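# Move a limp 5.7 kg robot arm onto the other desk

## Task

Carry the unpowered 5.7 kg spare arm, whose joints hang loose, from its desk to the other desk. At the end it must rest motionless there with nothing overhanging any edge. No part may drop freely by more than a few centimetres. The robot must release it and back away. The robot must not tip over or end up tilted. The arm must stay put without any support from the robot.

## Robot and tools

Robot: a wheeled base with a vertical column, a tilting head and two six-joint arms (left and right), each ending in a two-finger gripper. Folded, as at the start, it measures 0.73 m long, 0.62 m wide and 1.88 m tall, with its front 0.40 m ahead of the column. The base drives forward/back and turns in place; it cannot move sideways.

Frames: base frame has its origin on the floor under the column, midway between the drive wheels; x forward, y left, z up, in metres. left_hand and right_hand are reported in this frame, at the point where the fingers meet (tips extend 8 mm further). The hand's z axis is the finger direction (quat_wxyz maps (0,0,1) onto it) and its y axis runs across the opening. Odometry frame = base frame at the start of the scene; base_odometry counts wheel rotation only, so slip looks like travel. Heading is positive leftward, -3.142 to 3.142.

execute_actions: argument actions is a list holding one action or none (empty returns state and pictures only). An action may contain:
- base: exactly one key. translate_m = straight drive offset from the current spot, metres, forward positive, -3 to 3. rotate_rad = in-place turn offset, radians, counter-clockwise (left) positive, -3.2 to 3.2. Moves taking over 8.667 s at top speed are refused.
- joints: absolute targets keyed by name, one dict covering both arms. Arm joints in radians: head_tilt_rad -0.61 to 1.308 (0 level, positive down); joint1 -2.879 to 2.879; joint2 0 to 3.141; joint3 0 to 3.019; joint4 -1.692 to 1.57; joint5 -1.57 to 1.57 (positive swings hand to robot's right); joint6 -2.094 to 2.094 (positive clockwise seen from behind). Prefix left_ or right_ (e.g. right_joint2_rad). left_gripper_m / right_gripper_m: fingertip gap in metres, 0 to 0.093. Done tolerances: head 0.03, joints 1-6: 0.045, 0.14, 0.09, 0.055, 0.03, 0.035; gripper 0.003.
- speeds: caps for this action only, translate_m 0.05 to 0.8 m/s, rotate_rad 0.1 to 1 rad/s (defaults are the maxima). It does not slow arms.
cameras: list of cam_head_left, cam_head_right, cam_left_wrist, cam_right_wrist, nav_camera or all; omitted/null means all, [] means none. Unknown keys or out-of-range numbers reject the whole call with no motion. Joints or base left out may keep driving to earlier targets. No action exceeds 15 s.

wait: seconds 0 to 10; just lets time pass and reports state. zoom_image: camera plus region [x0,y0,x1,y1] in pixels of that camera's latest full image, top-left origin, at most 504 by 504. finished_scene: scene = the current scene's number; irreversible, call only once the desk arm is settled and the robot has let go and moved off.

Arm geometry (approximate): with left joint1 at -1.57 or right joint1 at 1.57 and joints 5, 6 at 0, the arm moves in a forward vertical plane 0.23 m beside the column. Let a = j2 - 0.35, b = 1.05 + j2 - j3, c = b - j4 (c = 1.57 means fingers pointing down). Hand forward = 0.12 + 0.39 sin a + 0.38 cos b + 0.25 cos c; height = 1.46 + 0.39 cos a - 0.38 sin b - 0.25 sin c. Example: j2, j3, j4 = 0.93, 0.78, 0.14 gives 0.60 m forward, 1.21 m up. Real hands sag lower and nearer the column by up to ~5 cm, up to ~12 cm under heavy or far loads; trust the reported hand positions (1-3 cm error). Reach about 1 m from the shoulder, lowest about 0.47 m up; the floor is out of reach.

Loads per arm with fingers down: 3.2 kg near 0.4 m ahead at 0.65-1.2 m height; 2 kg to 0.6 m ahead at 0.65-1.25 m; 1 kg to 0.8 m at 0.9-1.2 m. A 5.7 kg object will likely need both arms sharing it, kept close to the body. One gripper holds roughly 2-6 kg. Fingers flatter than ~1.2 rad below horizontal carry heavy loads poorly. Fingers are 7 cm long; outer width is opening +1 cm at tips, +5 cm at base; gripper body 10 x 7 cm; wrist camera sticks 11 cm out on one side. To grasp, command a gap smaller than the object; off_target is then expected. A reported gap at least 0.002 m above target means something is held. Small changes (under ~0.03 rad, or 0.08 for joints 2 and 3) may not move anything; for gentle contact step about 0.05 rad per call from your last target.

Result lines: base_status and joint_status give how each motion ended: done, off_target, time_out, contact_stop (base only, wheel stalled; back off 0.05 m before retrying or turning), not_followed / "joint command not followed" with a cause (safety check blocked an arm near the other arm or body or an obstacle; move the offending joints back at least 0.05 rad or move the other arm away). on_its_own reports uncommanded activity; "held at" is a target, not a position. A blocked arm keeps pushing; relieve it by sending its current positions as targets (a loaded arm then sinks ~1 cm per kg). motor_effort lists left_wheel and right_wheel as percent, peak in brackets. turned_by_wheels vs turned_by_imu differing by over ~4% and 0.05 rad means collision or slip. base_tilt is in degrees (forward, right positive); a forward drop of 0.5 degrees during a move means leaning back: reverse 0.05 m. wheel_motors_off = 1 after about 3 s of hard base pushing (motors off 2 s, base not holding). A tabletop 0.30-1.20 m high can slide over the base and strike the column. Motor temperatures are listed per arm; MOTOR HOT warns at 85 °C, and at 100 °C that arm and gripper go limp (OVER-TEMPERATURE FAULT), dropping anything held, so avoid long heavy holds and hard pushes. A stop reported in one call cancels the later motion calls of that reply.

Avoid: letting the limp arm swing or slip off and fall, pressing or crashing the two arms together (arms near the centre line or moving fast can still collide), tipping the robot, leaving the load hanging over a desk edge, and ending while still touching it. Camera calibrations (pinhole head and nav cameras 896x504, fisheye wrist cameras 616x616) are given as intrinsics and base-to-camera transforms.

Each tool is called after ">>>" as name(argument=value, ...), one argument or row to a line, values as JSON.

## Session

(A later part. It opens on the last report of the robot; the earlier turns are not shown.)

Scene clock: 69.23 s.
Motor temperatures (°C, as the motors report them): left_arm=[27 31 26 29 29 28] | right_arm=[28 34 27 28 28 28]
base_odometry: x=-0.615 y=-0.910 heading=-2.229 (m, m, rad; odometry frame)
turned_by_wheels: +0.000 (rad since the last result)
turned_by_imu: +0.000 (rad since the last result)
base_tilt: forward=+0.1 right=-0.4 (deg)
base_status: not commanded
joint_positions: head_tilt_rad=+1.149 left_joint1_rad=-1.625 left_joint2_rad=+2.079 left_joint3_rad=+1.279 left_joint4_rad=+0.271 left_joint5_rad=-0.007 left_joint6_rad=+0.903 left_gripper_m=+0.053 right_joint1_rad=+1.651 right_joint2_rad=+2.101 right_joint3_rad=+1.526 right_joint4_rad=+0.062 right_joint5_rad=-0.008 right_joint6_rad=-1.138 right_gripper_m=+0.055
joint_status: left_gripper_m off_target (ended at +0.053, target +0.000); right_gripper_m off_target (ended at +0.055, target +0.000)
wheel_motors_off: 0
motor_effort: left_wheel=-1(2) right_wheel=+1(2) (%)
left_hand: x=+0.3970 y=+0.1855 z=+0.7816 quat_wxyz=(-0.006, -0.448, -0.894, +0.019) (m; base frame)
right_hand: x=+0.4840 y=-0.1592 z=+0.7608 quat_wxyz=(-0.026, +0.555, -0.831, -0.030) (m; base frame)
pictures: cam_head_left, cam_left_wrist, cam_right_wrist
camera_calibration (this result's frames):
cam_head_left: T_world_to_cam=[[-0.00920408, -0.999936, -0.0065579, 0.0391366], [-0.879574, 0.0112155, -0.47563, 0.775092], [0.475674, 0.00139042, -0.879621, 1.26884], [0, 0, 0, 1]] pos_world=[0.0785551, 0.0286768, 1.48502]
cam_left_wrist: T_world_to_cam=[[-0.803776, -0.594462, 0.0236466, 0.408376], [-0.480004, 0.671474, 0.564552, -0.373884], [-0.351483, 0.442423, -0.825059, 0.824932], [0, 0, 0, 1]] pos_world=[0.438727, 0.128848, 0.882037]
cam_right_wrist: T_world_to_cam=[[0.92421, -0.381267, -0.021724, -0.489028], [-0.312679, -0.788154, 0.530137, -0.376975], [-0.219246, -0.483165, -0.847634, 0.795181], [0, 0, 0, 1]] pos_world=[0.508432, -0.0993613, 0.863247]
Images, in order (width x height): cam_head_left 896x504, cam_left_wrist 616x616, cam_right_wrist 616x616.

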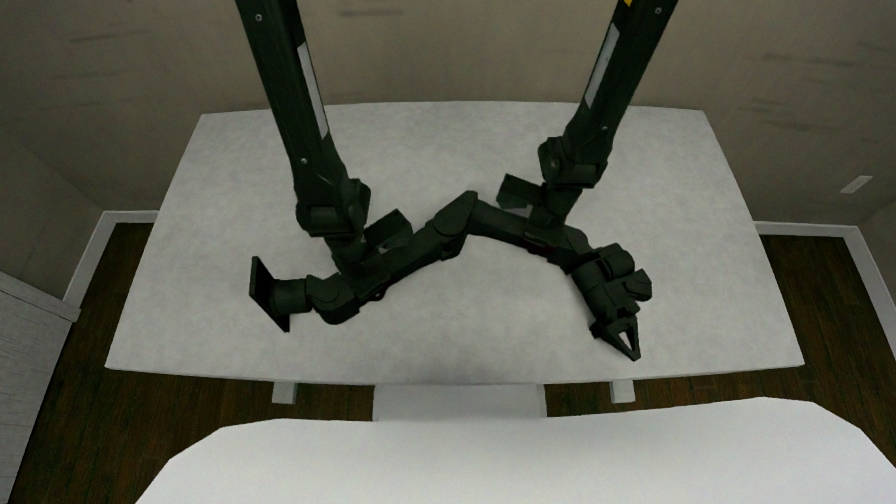

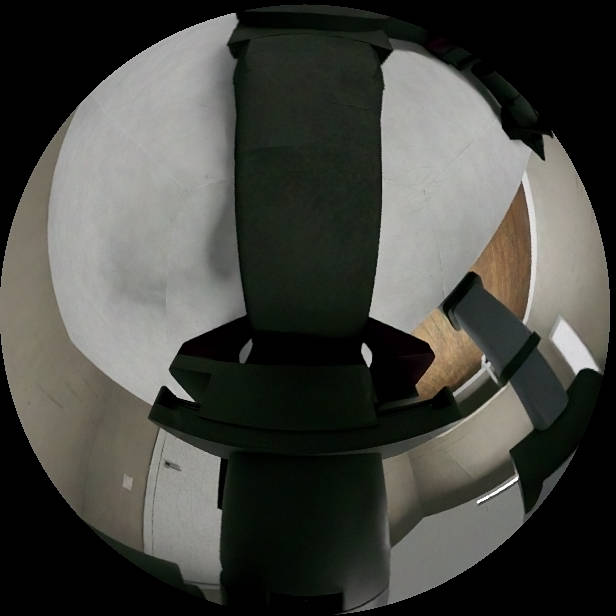

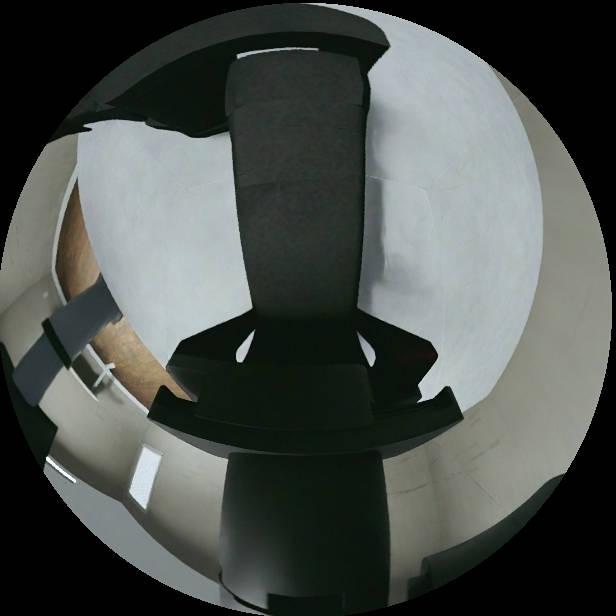

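>>> execute_actions(
  actions=[
    {"joints":{"left_joint2_rad":1.90,"left_joint3_rad":1.13,"left_joint4_rad":0.28,"right_joint2_rad":1.93,"right_joint3_rad":1.36,"right_joint4_rad":0.064}},
  ],
  cameras=["cam_head_left","cam_left_wrist","cam_right_wrist"],
)

Scene clock: 77.10 s.
Motor temperatures (°C, as the motors report them): left_arm=[27 32 26 29 29 28] | right_arm=[28 34 27 28 28 28]
base_odometry: x=-0.615 y=-0.910 heading=-2.229 (m, m, rad; odometry frame)
turned_by_wheels: +0.000 (rad since the last result)
turned_by_imu: +0.000 (rad since the last result)
base_tilt: forward=+0.2 right=-0.2 (deg)
base_status: not commanded
joint_positions: head_tilt_rad=+1.149 left_joint1_rad=-1.626 left_joint2_rad=+2.008 left_joint3_rad=+1.170 left_joint4_rad=+0.282 left_joint5_rad=-0.004 left_joint6_rad=+0.945 left_gripper_m=+0.053 right_joint1_rad=+1.650 right_joint2_rad=+2.012 right_joint3_rad=+1.375 right_joint4_rad=+0.071 right_joint5_rad=-0.007 right_joint6_rad=-1.118 right_gripper_m=+0.054
joint_status: all done
wheel_motors_off: 0
motor_effort: left_wheel=-1(2) right_wheel=+1(2) (%)
left_hand: x=+0.3802 y=+0.1859 z=+0.8132 quat_wxyz=(+0.005, -0.468, -0.884, +0.027) (m; base frame)
right_hand: x=+0.4524 y=-0.1643 z=+0.7967 quat_wxyz=(-0.002, +0.547, -0.836, -0.043) (m; base frame)
pictures: cam_head_left, cam_left_wrist, cam_right_wrist
camera_calibration (this result's frames):
cam_head_left: T_world_to_cam=[[-0.00920408, -0.999936, -0.0065579, 0.0391366], [-0.879574, 0.0112155, -0.47563, 0.775092], [0.475674, 0.00139042, -0.879621, 1.26884], [0, 0, 0, 1]] pos_world=[0.0785551, 0.0286768, 1.48502]
cam_left_wrist: T_world_to_cam=[[-0.828206, -0.558479, 0.0466428, 0.378251], [-0.435796, 0.694122, 0.572955, -0.42781], [-0.352359, 0.454198, -0.818259, 0.837534], [0, 0, 0, 1]] pos_world=[0.421944, 0.127792, 0.912792]
cam_right_wrist: T_world_to_cam=[[0.914999, -0.397344, -0.0699568, -0.421111], [-0.296841, -0.780443, 0.550267, -0.431799], [-0.273243, -0.482728, -0.832053, 0.828343], [0, 0, 0, 1]] pos_world=[0.483479, -0.104456, 0.89737]
Images, in order (width x height): cam_head_left 896x504, cam_left_wrist 616x616, cam_right_wrist 616x616.

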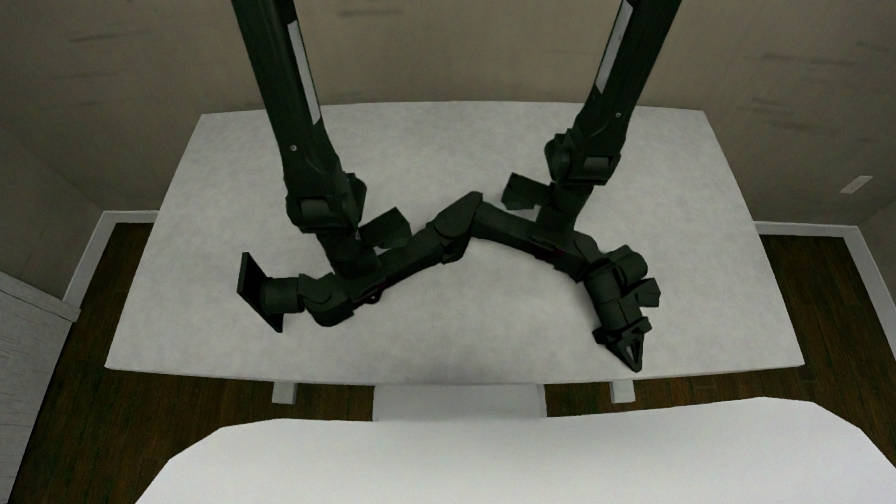

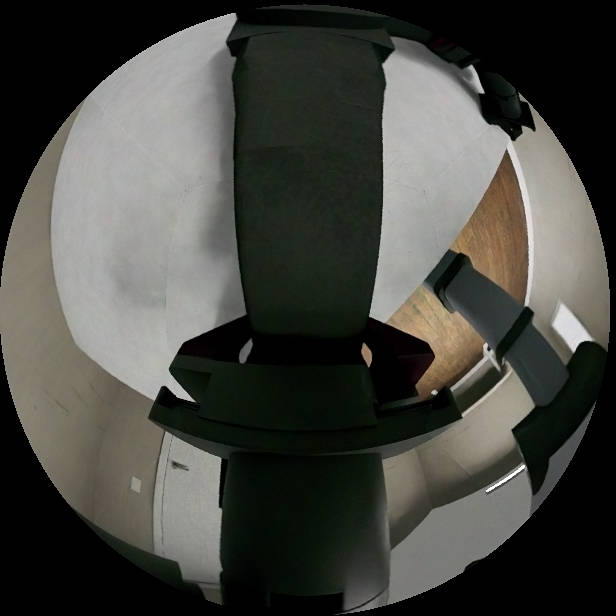

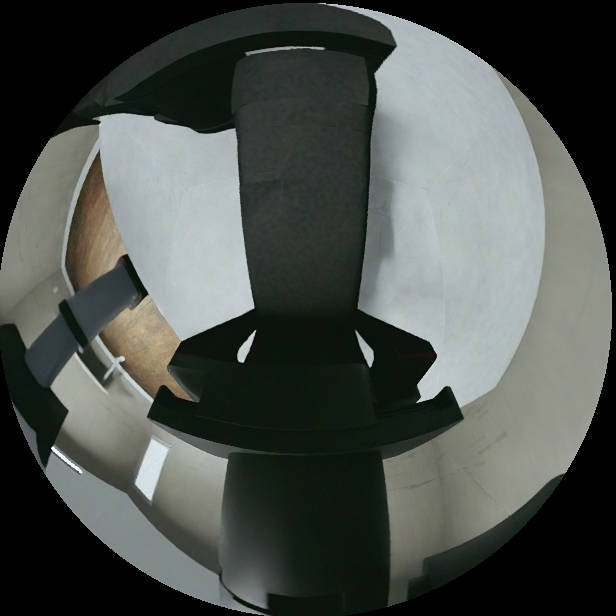

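>>> execute_actions(
  actions=[
    {"joints":{"left_joint2_rad":1.78,"left_joint3_rad":1.09,"left_joint4_rad":0.22,"right_joint2_rad":1.83,"right_joint3_rad":1.33,"right_joint4_rad":0.02}},
  ],
  cameras=["cam_head_left","cam_left_wrist","cam_right_wrist"],
)

Scene clock: 81.50 s.
Motor temperatures (°C, as the motors report them): left_arm=[27 33 27 29 29 28] | right_arm=[28 35 27 28 28 28]
base_odometry: x=-0.615 y=-0.910 heading=-2.229 (m, m, rad; odometry frame)
turned_by_wheels: +0.000 (rad since the last result)
turned_by_imu: +0.000 (rad since the last result)
base_tilt: forward=+0.0 right=-0.4 (deg)
base_status: not commanded
joint_positions: head_tilt_rad=+1.149 left_joint1_rad=-1.627 left_joint2_rad=+1.879 left_joint3_rad=+1.124 left_joint4_rad=+0.234 left_joint5_rad=-0.021 left_joint6_rad=+0.964 left_gripper_m=+0.053 right_joint1_rad=+1.652 right_joint2_rad=+1.916 right_joint3_rad=+1.348 right_joint4_rad=+0.032 right_joint5_rad=-0.018 right_joint6_rad=-1.101 right_gripper_m=+0.054
joint_status: all done
wheel_motors_off: 0
motor_effort: left_wheel=-1(2) right_wheel=+1(2) (%)
left_hand: x=+0.4207 y=+0.1894 z=+0.8538 quat_wxyz=(-0.007, -0.476, -0.879, +0.011) (m; base frame)
right_hand: x=+0.4874 y=-0.1620 z=+0.8316 quat_wxyz=(-0.018, +0.540, -0.841, -0.041) (m; base frame)
pictures: cam_head_left, cam_left_wrist, cam_right_wrist
camera_calibration (this result's frames):
cam_head_left: T_world_to_cam=[[-0.00920408, -0.999936, -0.0065579, 0.0391366], [-0.879574, 0.0112155, -0.475631, 0.775092], [0.475674, 0.00139042, -0.879621, 1.26884], [0, 0, 0, 1]] pos_world=[0.0785551, 0.0286768, 1.48502]
cam_left_wrist: T_world_to_cam=[[-0.839009, -0.54406, 0.00788647, 0.446762], [-0.444097, 0.693084, 0.567814, -0.427813], [-0.314391, 0.472899, -0.823119, 0.868084], [0, 0, 0, 1]] pos_world=[0.457765, 0.12906, 0.953932]
cam_right_wrist: T_world_to_cam=[[0.909174, -0.413423, -0.0498461, -0.466223], [-0.326332, -0.781724, 0.531427, -0.409038], [-0.25867, -0.466893, -0.845636, 0.874779], [0, 0, 0, 1]] pos_world=[0.516675, -0.104074, 0.933879]
Images, in order (width x height): cam_head_left 896x504, cam_left_wrist 616x616, cam_right_wrist 616x616.

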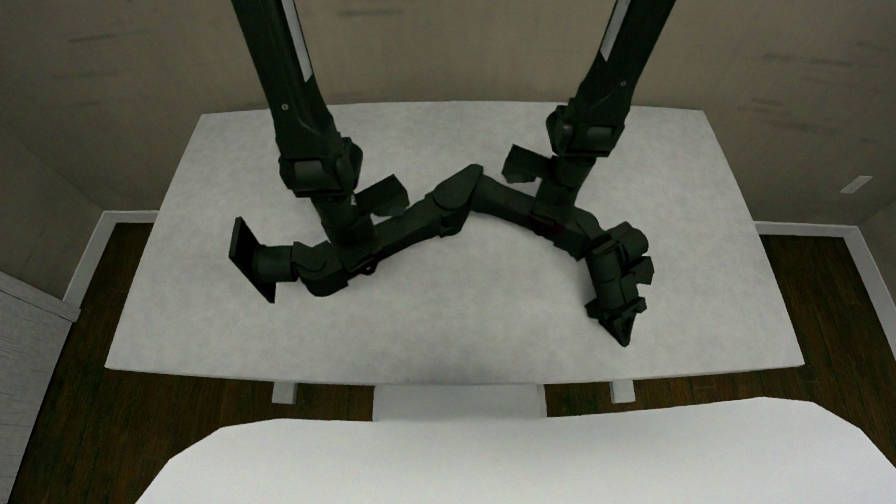

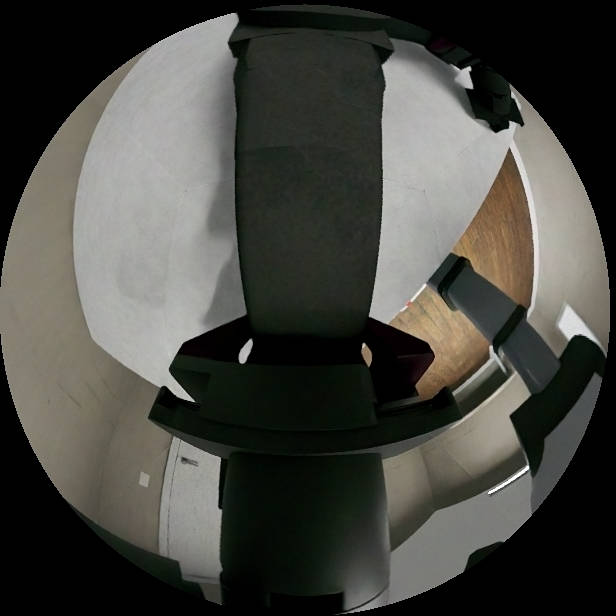

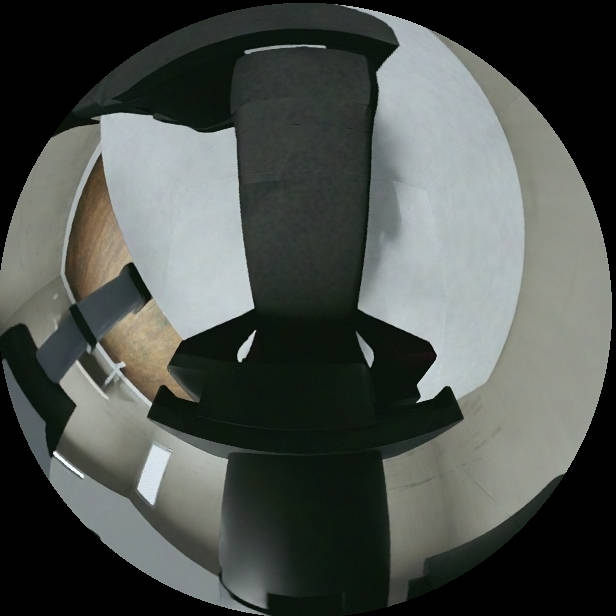

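>>> execute_actions(
  actions=[
    {"joints":{"left_joint2_rad":1.65,"left_joint3_rad":0.97,"left_joint4_rad":0.20,"right_joint2_rad":1.69,"right_joint3_rad":1.20,"right_joint4_rad":0.0}},
  ],
  cameras=["cam_head_left"],
)

>>> execute_actions(
  actions=[
    {"joints":{"left_joint2_rad":1.51,"left_joint3_rad":0.85,"left_joint4_rad":0.17,"right_joint2_rad":1.54,"right_joint3_rad":1.07,"right_joint4_rad":-0.03}},
  ],
  cameras=["cam_head_left","cam_head_right"],
)

Scene clock: 85.30 s.
Motor temperatures (°C, as the motors report them): left_arm=[27 33 27 29 29 28] | right_arm=[28 36 27 28 29 28]
base_odometry: x=-0.615 y=-0.910 heading=-2.229 (m, m, rad; odometry frame)
turned_by_wheels: +0.000 (rad since the last result)
turned_by_imu: +0.000 (rad since the last result)
base_tilt: forward=+0.2 right=-0.5 (deg)
base_status: not commanded
joint_positions: head_tilt_rad=+1.149 left_joint1_rad=-1.631 left_joint2_rad=+1.758 left_joint3_rad=+0.993 left_joint4_rad=+0.214 left_joint5_rad=-0.015 left_joint6_rad=+0.961 left_gripper_m=+0.053 right_joint1_rad=+1.656 right_joint2_rad=+1.794 right_joint3_rad=+1.213 right_joint4_rad=+0.013 right_joint5_rad=-0.014 right_joint6_rad=-1.096 right_gripper_m=+0.054
joint_status: all done
wheel_motors_off: 0
motor_effort: left_wheel=-1(2) right_wheel=+1(3) (%)
left_hand: x=+0.4051 y=+0.1884 z=+0.9014 quat_wxyz=(+0.004, -0.476, -0.879, +0.022) (m; base frame)
right_hand: x=+0.4716 y=-0.1635 z=+0.8788 quat_wxyz=(-0.004, +0.539, -0.841, -0.048) (m; base frame)
pictures: cam_head_left
camera_calibration (this result's frames):
cam_head_left: T_world_to_cam=[[-0.00920408, -0.999936, -0.0065579, 0.0391366], [-0.879574, 0.0112155, -0.47563, 0.775092], [0.475674, 0.00139042, -0.879621, 1.26884], [0, 0, 0, 1]] pos_world=[0.0785551, 0.0286768, 1.48502]
Images, in order (width x height): cam_head_left 896x504.

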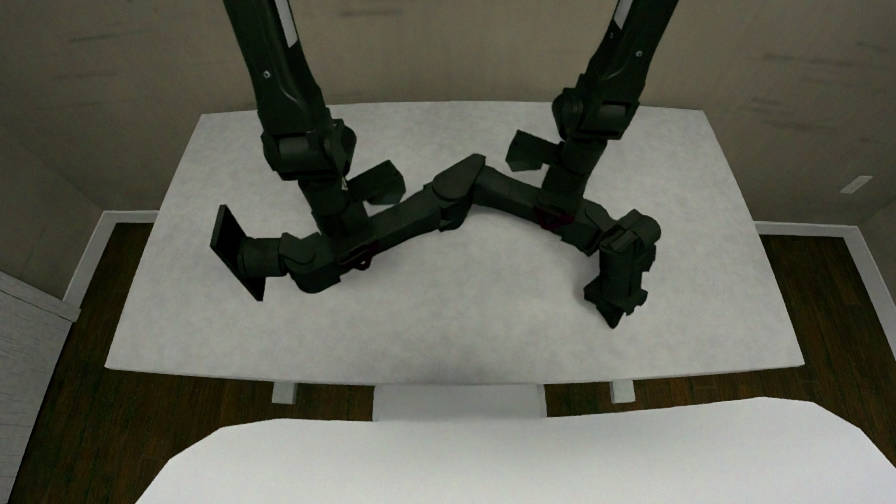

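Scene clock: 86.83 s.
Motor temperatures (°C, as the motors report them): left_arm=[27 33 27 29 29 29] | right_arm=[28 36 27 28 29 28]
base_odometry: x=-0.615 y=-0.910 heading=-2.229 (m, m, rad; odometry frame)
turned_by_wheels: +0.000 (rad since the last result)
turned_by_imu: +0.000 (rad since the last result)
base_tilt: forward=+0.0 right=-0.5 (deg)
base_status: not commanded
joint_positions: head_tilt_rad=+1.149 left_joint1_rad=-1.635 left_joint2_rad=+1.603 left_joint3_rad=+0.873 left_joint4_rad=+0.186 left_joint5_rad=-0.013 left_joint6_rad=+0.971 left_gripper_m=+0.053 right_joint1_rad=+1.662 right_joint2_rad=+1.648 right_joint3_rad=+1.092 right_joint4_rad=-0.019 right_joint5_rad=-0.012 right_joint6_rad=-1.085 right_gripper_m=+0.054
joint_status: all done
wheel_motors_off: 0
motor_effort: left_wheel=-1(3) right_wheel=+1(2) (%)
left_hand: x=+0.4058 y=+0.1886 z=+0.9562 quat_wxyz=(-0.001, -0.481, -0.876, +0.023) (m; base frame)
right_hand: x=+0.4680 y=-0.1639 z=+0.9336 quat_wxyz=(-0.001, +0.536, -0.843, -0.052) (m; base frame)
pictures: cam_head_left, cam_head_right
camera_calibration (this result's frames):
cam_head_left: T_world_to_cam=[[-0.00920408, -0.999936, -0.0065579, 0.0391366], [-0.879574, 0.0112155, -0.475631, 0.775092], [0.475674, 0.00139042, -0.879621, 1.26884], [0, 0, 0, 1]] pos_world=[0.0785551, 0.0286768, 1.48502]
cam_head_right: T_world_to_cam=[[-0.0187018, -0.999825, -0.000590931, -0.0388243], [-0.875265, 0.0166576, -0.483357, 0.781284], [0.483282, -0.00852243, -0.875423, 1.25705], [0, 0, 0, 1]] pos_world=[0.0755965, -0.0411187, 1.47806]
Images, in order (width x height): cam_head_left 896x504, cam_head_right 896x504.

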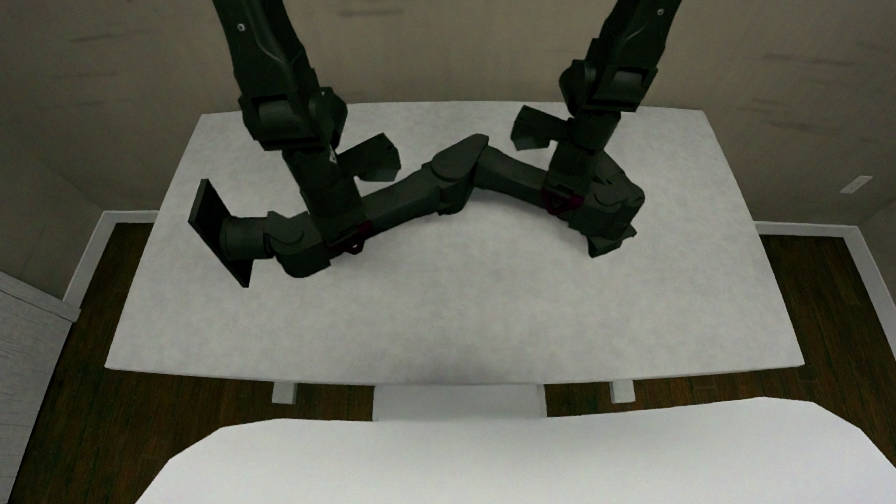

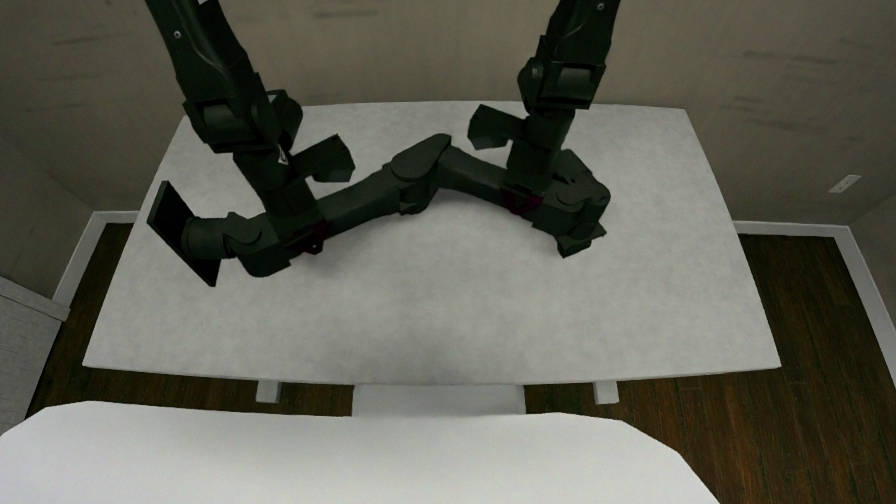

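>>> execute_actions(
  actions=[
    {"joints":{"left_joint2_rad":1.36,"left_joint3_rad":0.74,"left_joint4_rad":0.13,"right_joint2_rad":1.38,"right_joint3_rad":0.95,"right_joint4_rad":-0.07}},
  ],
  cameras=[],
)

>>> execute_actions(
  actions=[
    {"base":{"translate_m":-0.75},"speeds":{"translate_m":0.25},"joints":{"head_tilt_rad":0.9}},
  ],
  cameras=["cam_head_left","nav_camera","cam_right_wrist"],
)

Scene clock: 91.00 s.
Motor temperatures (°C, as the motors report them): left_arm=[27 34 27 29 29 29] | right_arm=[28 37 27 28 29 28]
base_odometry: x=-0.615 y=-0.910 heading=-2.229 (m, m, rad; odometry frame)
turned_by_wheels: +0.000 (rad since the last result)
turned_by_imu: +0.000 (rad since the last result)
base_tilt: forward=+0.1 right=-0.4 (deg)
base_status: not commanded
joint_positions: head_tilt_rad=+1.149 left_joint1_rad=-1.642 left_joint2_rad=+1.457 left_joint3_rad=+0.752 left_joint4_rad=+0.133 left_joint5_rad=-0.002 left_joint6_rad=+0.965 left_gripper_m=+0.053 right_joint1_rad=+1.667 right_joint2_rad=+1.498 right_joint3_rad=+0.962 right_joint4_rad=-0.064 right_joint5_rad=-0.012 right_joint6_rad=-1.084 right_gripper_m=+0.054
joint_status: all done
wheel_motors_off: 0
motor_effort: left_wheel=-1(2) right_wheel=+2(4) (%)
left_hand: x=+0.3870 y=+0.1861 z=+1.0070 quat_wxyz=(+0.008, -0.480, -0.876, +0.038) (m; base frame)
right_hand: x=+0.4503 y=-0.1666 z=+0.9882 quat_wxyz=(+0.009, +0.537, -0.842, -0.060) (m; base frame)
pictures: none
No camera images: the call's "cameras" was empty. Leave "cameras" out to get every camera's image.

Scene clock: 94.90 s.
Motor temperatures (°C, as the motors report them): left_arm=[27 34 27 29 29 29] | right_arm=[28 38 27 28 29 28]
base_odometry: x=-0.157 y=-0.316 heading=-2.230 (m, m, rad; odometry frame)
turned_by_wheels: -0.001 (rad since the last result)
turned_by_imu: +0.002 (rad since the last result)
base_tilt: forward=+0.2 right=-0.3 (deg)
base_status: done
joint_positions: head_tilt_rad=+0.915 left_joint1_rad=-1.642 left_joint2_rad=+1.456 left_joint3_rad=+0.748 left_joint4_rad=+0.133 left_joint5_rad=-0.002 left_joint6_rad=+0.966 left_gripper_m=+0.053 right_joint1_rad=+1.666 right_joint2_rad=+1.499 right_joint3_rad=+0.959 right_joint4_rad=-0.064 right_joint5_rad=-0.013 right_joint6_rad=-1.083 right_gripper_m=+0.054
joint_status: all done
wheel_motors_off: 0
motor_effort: left_wheel=+0(36) right_wheel=+1(35) (%)
left_hand: x=+0.3854 y=+0.1863 z=+1.0076 quat_wxyz=(+0.009, -0.481, -0.876, +0.038) (m; base frame)
right_hand: x=+0.4480 y=-0.1668 z=+0.9880 quat_wxyz=(+0.010, +0.536, -0.842, -0.061) (m; base frame)
pictures: cam_head_left, cam_right_wrist, nav_camera
camera_calibration (this result's frames):
cam_head_left: T_world_to_cam=[[-0.0074304, -0.999936, -0.0085153, 0.0420623], [-0.745141, 0.0112155, -0.666812, 1.06279], [0.666865, 0.00139042, -0.745177, 1.05224], [0, 0, 0, 1]] pos_world=[0.0905385, 0.0286768, 1.49315]
cam_right_wrist: T_world_to_cam=[[0.901316, -0.41778, -0.114406, -0.358005], [-0.292855, -0.782338, 0.549711, -0.5419], [-0.319163, -0.461959, -0.827483, 1.00462], [0, 0, 0, 1]] pos_world=[0.484616, -0.109421, 1.08824]
Images, in order (width x height): cam_head_left 896x504, cam_right_wrist 616x616, nav_camera 896x504.

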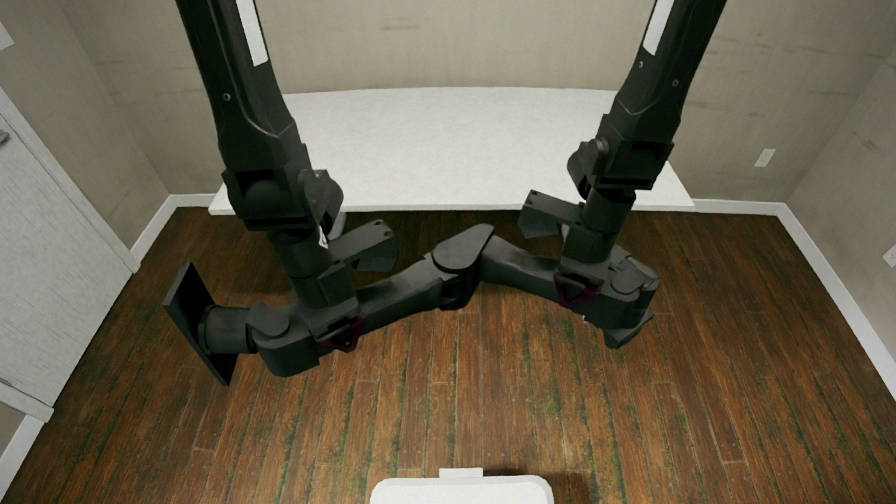

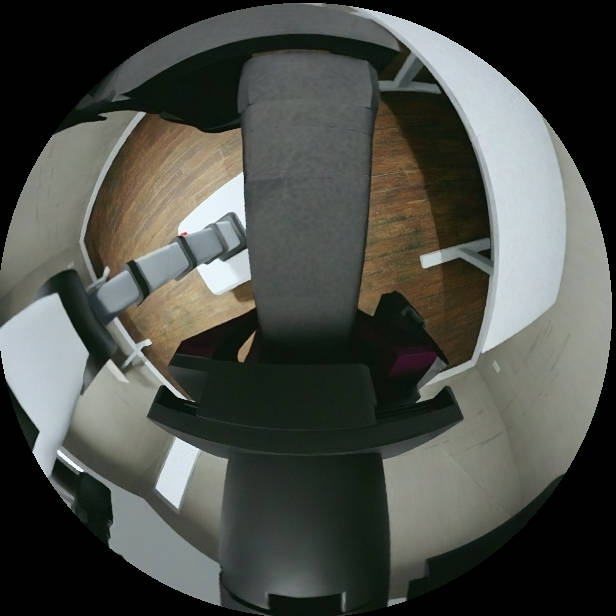

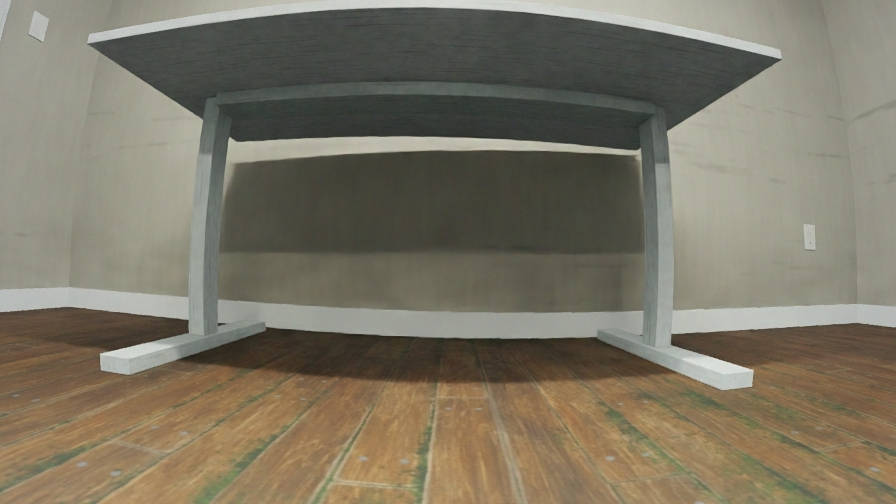

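>>> execute_actions(
  actions=[
    {"base":{"rotate_rad":3.1},"speeds":{"rotate_rad":0.45},"joints":{"head_tilt_rad":0.6}},
  ],
  cameras=["cam_head_left","cam_head_right","nav_camera"],
)

Scene clock: 106.03 s.
Motor temperatures (°C, as the motors report them): left_arm=[27 34 27 29 29 29] | right_arm=[28 39 27 28 29 29]
base_odometry: x=-0.157 y=-0.316 heading=+0.870 (m, m, rad; odometry frame)
turned_by_wheels: +3.100 (rad since the last result)
turned_by_imu: +3.134 (rad since the last result)
base_tilt: forward=+0.1 right=-0.5 (deg)
base_status: done
joint_positions: head_tilt_rad=+0.618 left_joint1_rad=-1.644 left_joint2_rad=+1.456 left_joint3_rad=+0.750 left_joint4_rad=+0.133 left_joint5_rad=-0.005 left_joint6_rad=+0.961 left_gripper_m=+0.053 right_joint1_rad=+1.666 right_joint2_rad=+1.499 right_joint3_rad=+0.962 right_joint4_rad=-0.064 right_joint5_rad=-0.013 right_joint6_rad=-1.086 right_gripper_m=+0.054
joint_status: all done
wheel_motors_off: 0
motor_effort: left_wheel=-1(36) right_wheel=+0(44) (%)
left_hand: x=+0.3863 y=+0.1856 z=+1.0075 quat_wxyz=(+0.009, -0.479, -0.877, +0.037) (m; base frame)
right_hand: x=+0.4499 y=-0.1667 z=+0.9879 quat_wxyz=(+0.009, +0.537, -0.841, -0.060) (m; base frame)
pictures: cam_head_left, cam_head_right, nav_camera
camera_calibration (this result's frames):
cam_head_left: T_world_to_cam=[[-0.00461155, -0.999936, -0.0103177, 0.0446971], [-0.517248, 0.0112155, -0.855762, 1.34238], [0.855823, 0.00139042, -0.517267, 0.691812], [0, 0, 0, 1]] pos_world=[0.102481, 0.0286768, 1.50707]
cam_head_right: T_world_to_cam=[[-0.0158232, -0.999825, -0.00998658, -0.0244989], [-0.509618, 0.0166576, -0.860239, 1.3434], [0.860255, -0.00852243, -0.509793, 0.675126], [0, 0, 0, 1]] pos_world=[0.103453, -0.0411187, 1.49958]
Images, in order (width x height): cam_head_left 896x504, cam_head_right 896x504, nav_camera 896x504.

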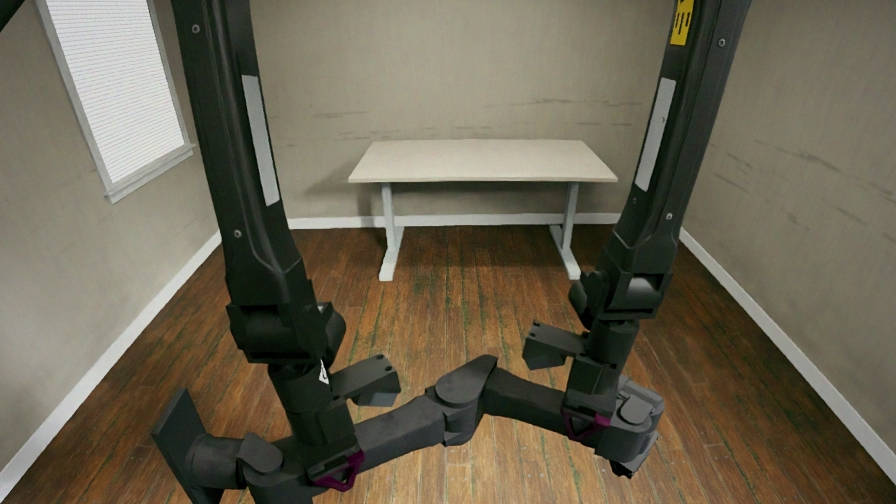

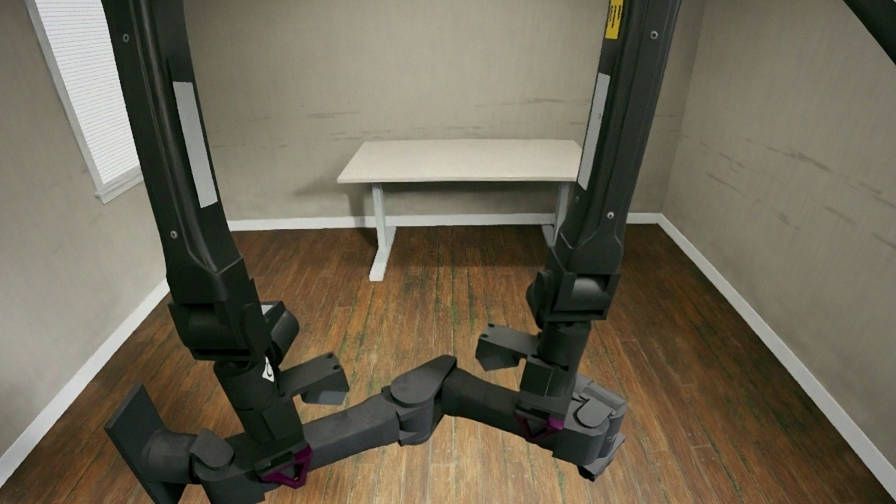

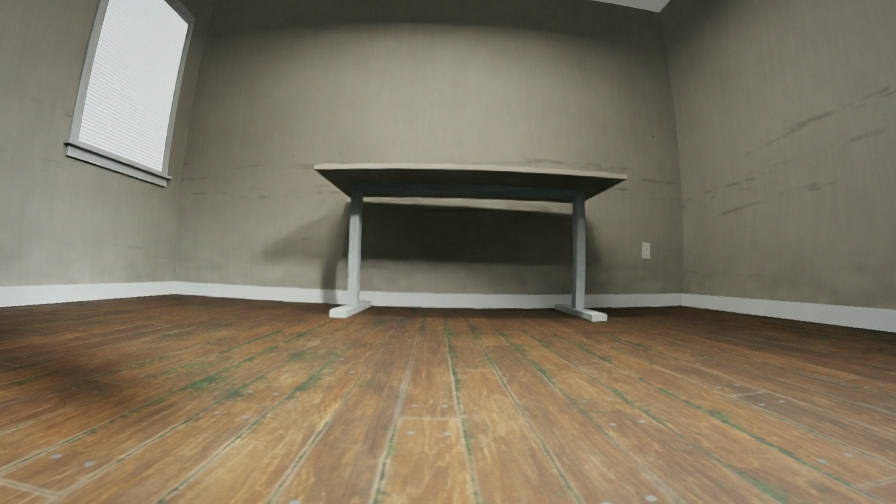

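>>> execute_actions(
  actions=[
    {"base":{"rotate_rad":-0.14},"speeds":{"rotate_rad":0.3}},
  ],
  cameras=[],
)

>>> execute_actions(
  actions=[
    {"base":{"translate_m":1.5},"speeds":{"translate_m":0.3}},
  ],
  cameras=[],
)

>>> execute_actions(
  actions=[
    {"base":{"rotate_rad":0.14},"speeds":{"rotate_rad":0.3},"joints":{"head_tilt_rad":0.9}},
  ],
  cameras=["cam_head_left","cam_head_right","nav_camera"],
)

Scene clock: 113.33 s.
Motor temperatures (°C, as the motors report them): left_arm=[27 35 27 29 29 29] | right_arm=[28 40 27 28 29 29]
base_odometry: x=-0.157 y=-0.316 heading=+0.730 (m, m, rad; odometry frame)
turned_by_wheels: -0.140 (rad since the last result)
turned_by_imu: -0.142 (rad since the last result)
base_tilt: forward=+0.2 right=-0.4 (deg)
base_status: done
joint_positions: head_tilt_rad=+0.617 left_joint1_rad=-1.645 left_joint2_rad=+1.456 left_joint3_rad=+0.750 left_joint4_rad=+0.133 left_joint5_rad=-0.005 left_joint6_rad=+0.963 left_gripper_m=+0.053 right_joint1_rad=+1.664 right_joint2_rad=+1.499 right_joint3_rad=+0.960 right_joint4_rad=-0.064 right_joint5_rad=-0.015 right_joint6_rad=-1.084 right_gripper_m=+0.054
joint_status: not commanded
wheel_motors_off: 0
motor_effort: left_wheel=+1(25) right_wheel=-1(22) (%)
left_hand: x=+0.3863 y=+0.1850 z=+1.0075 quat_wxyz=(+0.008, -0.480, -0.876, +0.038) (m; base frame)
right_hand: x=+0.4490 y=-0.1676 z=+0.9879 quat_wxyz=(+0.010, +0.536, -0.842, -0.061) (m; base frame)
pictures: none
No camera images: the call's "cameras" was empty. Leave "cameras" out to get every camera's image.

Scene clock: 119.33 s.
Motor temperatures (°C, as the motors report them): left_arm=[27 35 27 29 29 29] | right_arm=[28 40 27 28 29 29]
base_odometry: x=+0.960 y=+0.685 heading=+0.732 (m, m, rad; odometry frame)
turned_by_wheels: +0.001 (rad since the last result)
turned_by_imu: -0.004 (rad since the last result)
base_tilt: forward=+0.1 right=-0.5 (deg)
base_status: done
joint_positions: head_tilt_rad=+0.617 left_joint1_rad=-1.645 left_joint2_rad=+1.455 left_joint3_rad=+0.760 left_joint4_rad=+0.131 left_joint5_rad=-0.006 left_joint6_rad=+0.966 left_gripper_m=+0.053 right_joint1_rad=+1.664 right_joint2_rad=+1.499 right_joint3_rad=+0.968 right_joint4_rad=-0.065 right_joint5_rad=-0.013 right_joint6_rad=-1.083 right_gripper_m=+0.054
joint_status: not commanded
wheel_motors_off: 0
motor_effort: left_wheel=+1(55) right_wheel=-1(43) (%)
left_hand: x=+0.3920 y=+0.1849 z=+1.0069 quat_wxyz=(+0.005, -0.481, -0.876, +0.035) (m; base frame)
right_hand: x=+0.4537 y=-0.1678 z=+0.9876 quat_wxyz=(+0.007, +0.535, -0.843, -0.058) (m; base frame)
pictures: none
No camera images: the call's "cameras" was empty. Leave "cameras" out to get every camera's image.

Scene clock: 120.47 s.
Motor temperatures (°C, as the motors report them): left_arm=[27 35 27 29 29 29] | right_arm=[28 40 27 28 29 29]
base_odometry: x=+0.960 y=+0.685 heading=+0.871 (m, m, rad; odometry frame)
turned_by_wheels: +0.139 (rad since the last result)
turned_by_imu: +0.139 (rad since the last result)
base_tilt: forward=+0.1 right=-0.4 (deg)
base_status: done
joint_positions: head_tilt_rad=+0.901 left_joint1_rad=-1.643 left_joint2_rad=+1.455 left_joint3_rad=+0.758 left_joint4_rad=+0.131 left_joint5_rad=-0.003 left_joint6_rad=+0.968 left_gripper_m=+0.053 right_joint1_rad=+1.665 right_joint2_rad=+1.499 right_joint3_rad=+0.966 right_joint4_rad=-0.065 right_joint5_rad=-0.013 right_joint6_rad=-1.081 right_gripper_m=+0.054
joint_status: all done
wheel_motors_off: 0
motor_effort: left_wheel=+0(41) right_wheel=+0(35) (%)
left_hand: x=+0.3914 y=+0.1856 z=+1.0069 quat_wxyz=(+0.005, -0.482, -0.876, +0.036) (m; base frame)
right_hand: x=+0.4522 y=-0.1673 z=+0.9877 quat_wxyz=(+0.008, +0.535, -0.843, -0.059) (m; base frame)
pictures: cam_head_left, cam_head_right, nav_camera
camera_calibration (this result's frames):
cam_head_left: T_world_to_cam=[[-0.00731159, -0.999936, -0.00861753, 0.0422138], [-0.735822, 0.0112155, -0.677083, 1.07814], [0.677136, 0.00139042, -0.735857, 1.03737], [0, 0, 0, 1]] pos_world=[0.0911845, 0.0286768, 1.49371]
cam_head_right: T_world_to_cam=[[-0.0179839, -0.999825, -0.00516591, -0.0318147], [-0.729747, 0.0166576, -0.683514, 1.08225], [0.683481, -0.00852243, -0.729919, 1.02296], [0, 0, 0, 1]] pos_world=[0.090024, -0.0411187, 1.48625]
Images, in order (width x height): cam_head_left 896x504, cam_head_right 896x504, nav_camera 896x504.

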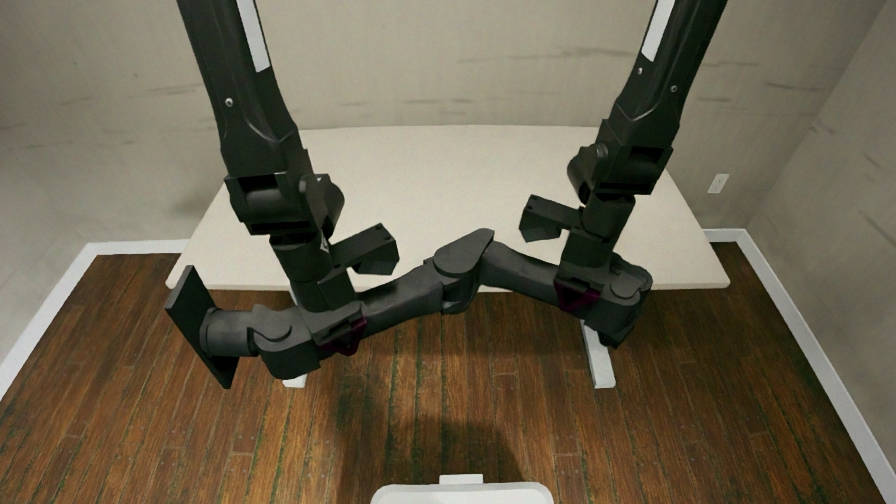

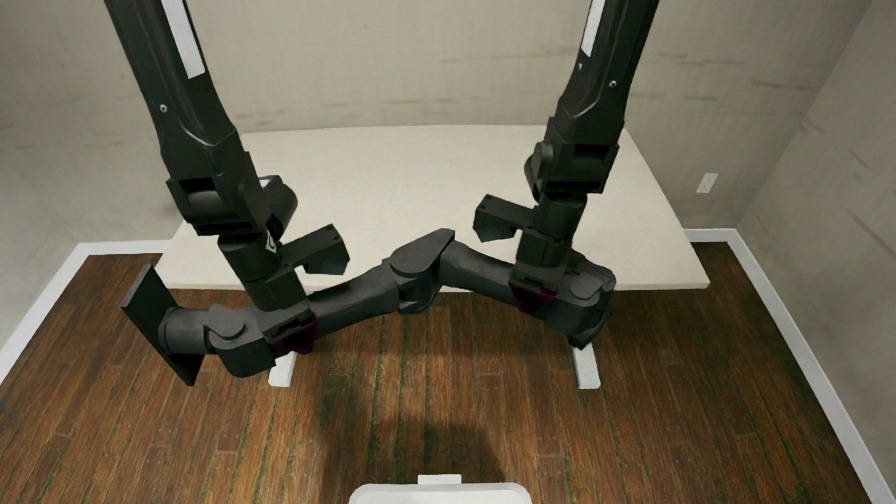

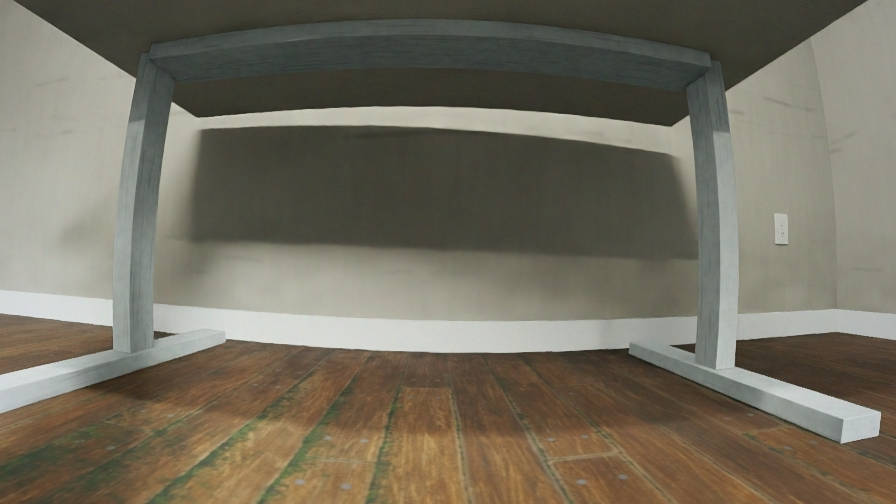

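>>> execute_actions(
  actions=[
    {"base":{"translate_m":0.47},"speeds":{"translate_m":0.2},"joints":{"head_tilt_rad":1.15}},
  ],
  cameras=["cam_head_left","cam_head_right","cam_right_wrist"],
)

Scene clock: 127.23 s.
Motor temperatures (°C, as the motors report them): left_arm=[27 35 27 29 29 29] | right_arm=[28 40 27 28 29 29]
base_odometry: x=+1.263 y=+1.045 heading=+0.871 (m, m, rad; odometry frame)
turned_by_wheels: +0.001 (rad since the last result)
turned_by_imu: -0.001 (rad since the last result)
base_tilt: forward=+0.2 right=-0.4 (deg)
base_status: done
joint_positions: head_tilt_rad=+1.148 left_joint1_rad=-1.643 left_joint2_rad=+1.455 left_joint3_rad=+0.758 left_joint4_rad=+0.131 left_joint5_rad=-0.004 left_joint6_rad=+0.968 left_gripper_m=+0.053 right_joint1_rad=+1.665 right_joint2_rad=+1.499 right_joint3_rad=+0.967 right_joint4_rad=-0.065 right_joint5_rad=-0.013 right_joint6_rad=-1.082 right_gripper_m=+0.054
joint_status: all done
wheel_motors_off: 0
motor_effort: left_wheel=+2(51) right_wheel=-1(43) (%)
left_hand: x=+0.3914 y=+0.1857 z=+1.0069 quat_wxyz=(+0.005, -0.481, -0.876, +0.036) (m; base frame)
right_hand: x=+0.4525 y=-0.1670 z=+0.9876 quat_wxyz=(+0.008, +0.535, -0.843, -0.059) (m; base frame)
pictures: cam_head_left, cam_head_right, cam_right_wrist
camera_calibration (this result's frames):
cam_head_left: T_world_to_cam=[[-0.00920084, -0.999936, -0.00656244, 0.0391434], [-0.879339, 0.0112155, -0.476064, 0.775748], [0.476107, 0.00139042, -0.879386, 1.26846], [0, 0, 0, 1]] pos_world=[0.0785822, 0.0286768, 1.48503]
cam_head_right: T_world_to_cam=[[-0.0187015, -0.999825, -0.000600149, -0.0388101], [-0.875026, 0.0166576, -0.483789, 0.781937], [0.483714, -0.00852243, -0.875185, 1.25666], [0, 0, 0, 1]] pos_world=[0.075627, -0.0411187, 1.47808]
cam_right_wrist: T_world_to_cam=[[0.901166, -0.419677, -0.108496, -0.368277], [-0.297945, -0.781489, 0.548182, -0.536537], [-0.314848, -0.461677, -0.829292, 1.00547], [0, 0, 0, 1]] pos_world=[0.488589, -0.109654, 1.08799]
Images, in order (width x height): cam_head_left 896x504, cam_head_right 896x504, cam_right_wrist 616x616.

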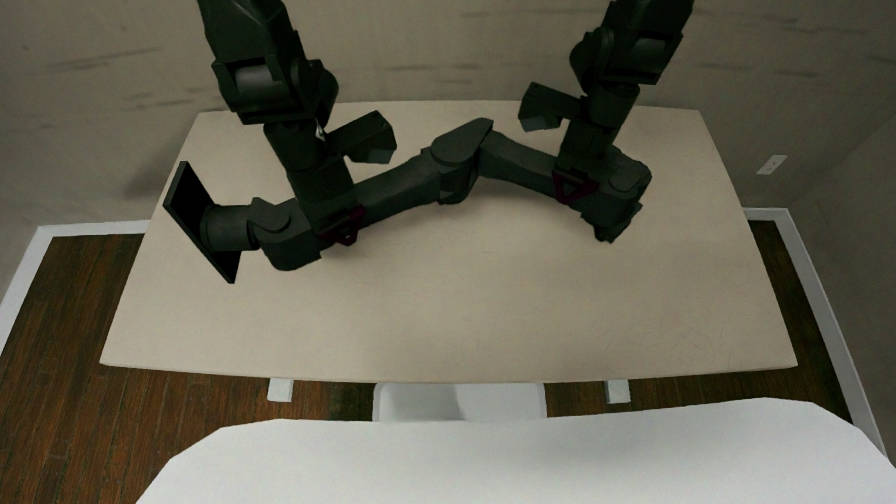

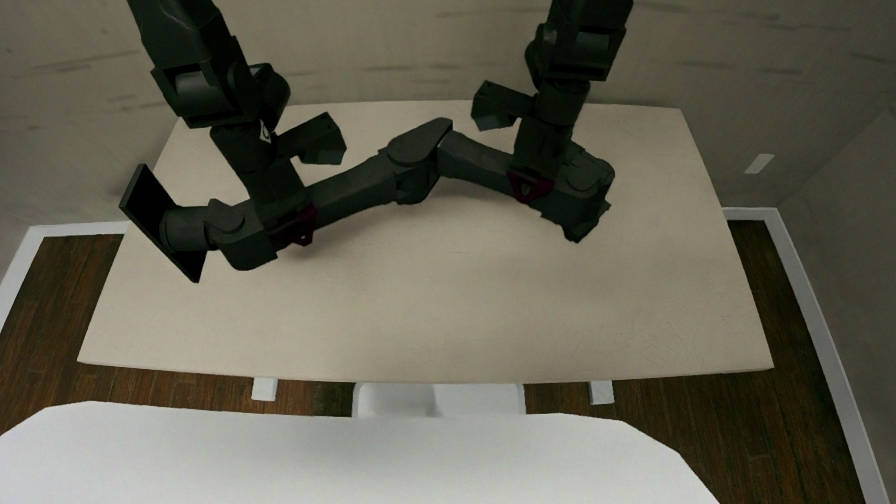

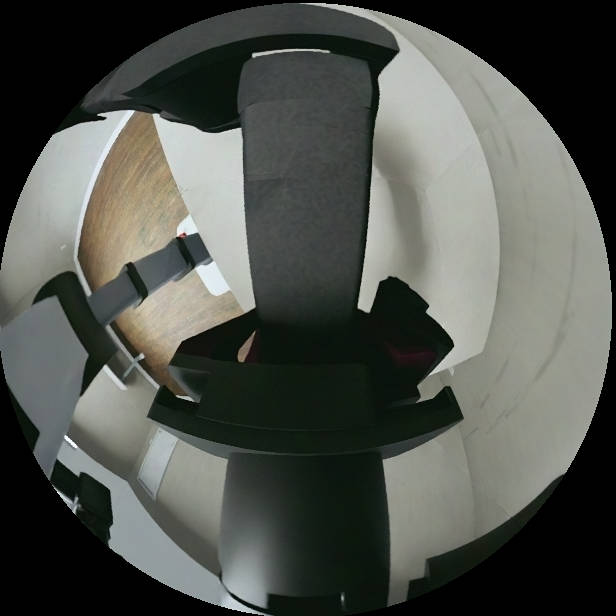

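>>> execute_actions(
  actions=[
    {"joints":{"left_joint1_rad":-1.745,"right_joint1_rad":1.525,"left_joint5_rad":-0.10,"right_joint5_rad":-0.10,"left_joint6_rad":0.82,"right_joint6_rad":-1.18}},
  ],
  cameras=[],
)

>>> execute_actions(
  actions=[
    {"joints":{"left_joint1_rad":-1.865,"right_joint1_rad":1.405,"left_joint5_rad":-0.21,"right_joint5_rad":-0.21,"left_joint6_rad":0.76,"right_joint6_rad":-1.24}},
  ],
  cameras=["cam_head_left"],
)

Scene clock: 140.30 s.
Motor temperatures (°C, as the motors report them): left_arm=[27 35 27 29 29 30] | right_arm=[28 41 27 28 29 29]
base_odometry: x=+1.263 y=+1.045 heading=+0.871 (m, m, rad; odometry frame)
turned_by_wheels: +0.000 (rad since the last result)
turned_by_imu: +0.000 (rad since the last result)
base_tilt: forward=+0.1 right=-0.5 (deg)
base_status: not commanded
joint_positions: head_tilt_rad=+1.148 left_joint1_rad=-1.764 left_joint2_rad=+1.455 left_joint3_rad=+0.758 left_joint4_rad=+0.131 left_joint5_rad=-0.106 left_joint6_rad=+0.905 left_gripper_m=+0.053 right_joint1_rad=+1.555 right_joint2_rad=+1.498 right_joint3_rad=+0.959 right_joint4_rad=-0.068 right_joint5_rad=-0.120 right_joint6_rad=-1.145 right_gripper_m=+0.054
joint_status: left_joint6_rad time_out (moved -0.063 of -0.148); the others done
wheel_motors_off: 0
on_its_own: left_joint6_rad reads +0.905 and still pushes toward +0.820 since a time_out
motor_effort: left_wheel=+2(4) right_wheel=-2(4) (%)
left_hand: x=+0.3883 y=+0.1379 z=+1.0125 quat_wxyz=(+0.004, -0.482, -0.875, +0.035) (m; base frame)
right_hand: x=+0.4488 y=-0.2143 z=+0.9867 quat_wxyz=(+0.006, +0.535, -0.842, -0.067) (m; base frame)
pictures: none
No camera images: the call's "cameras" was empty. Leave "cameras" out to get every camera's image.

not run: a stop came earlier in this reply.


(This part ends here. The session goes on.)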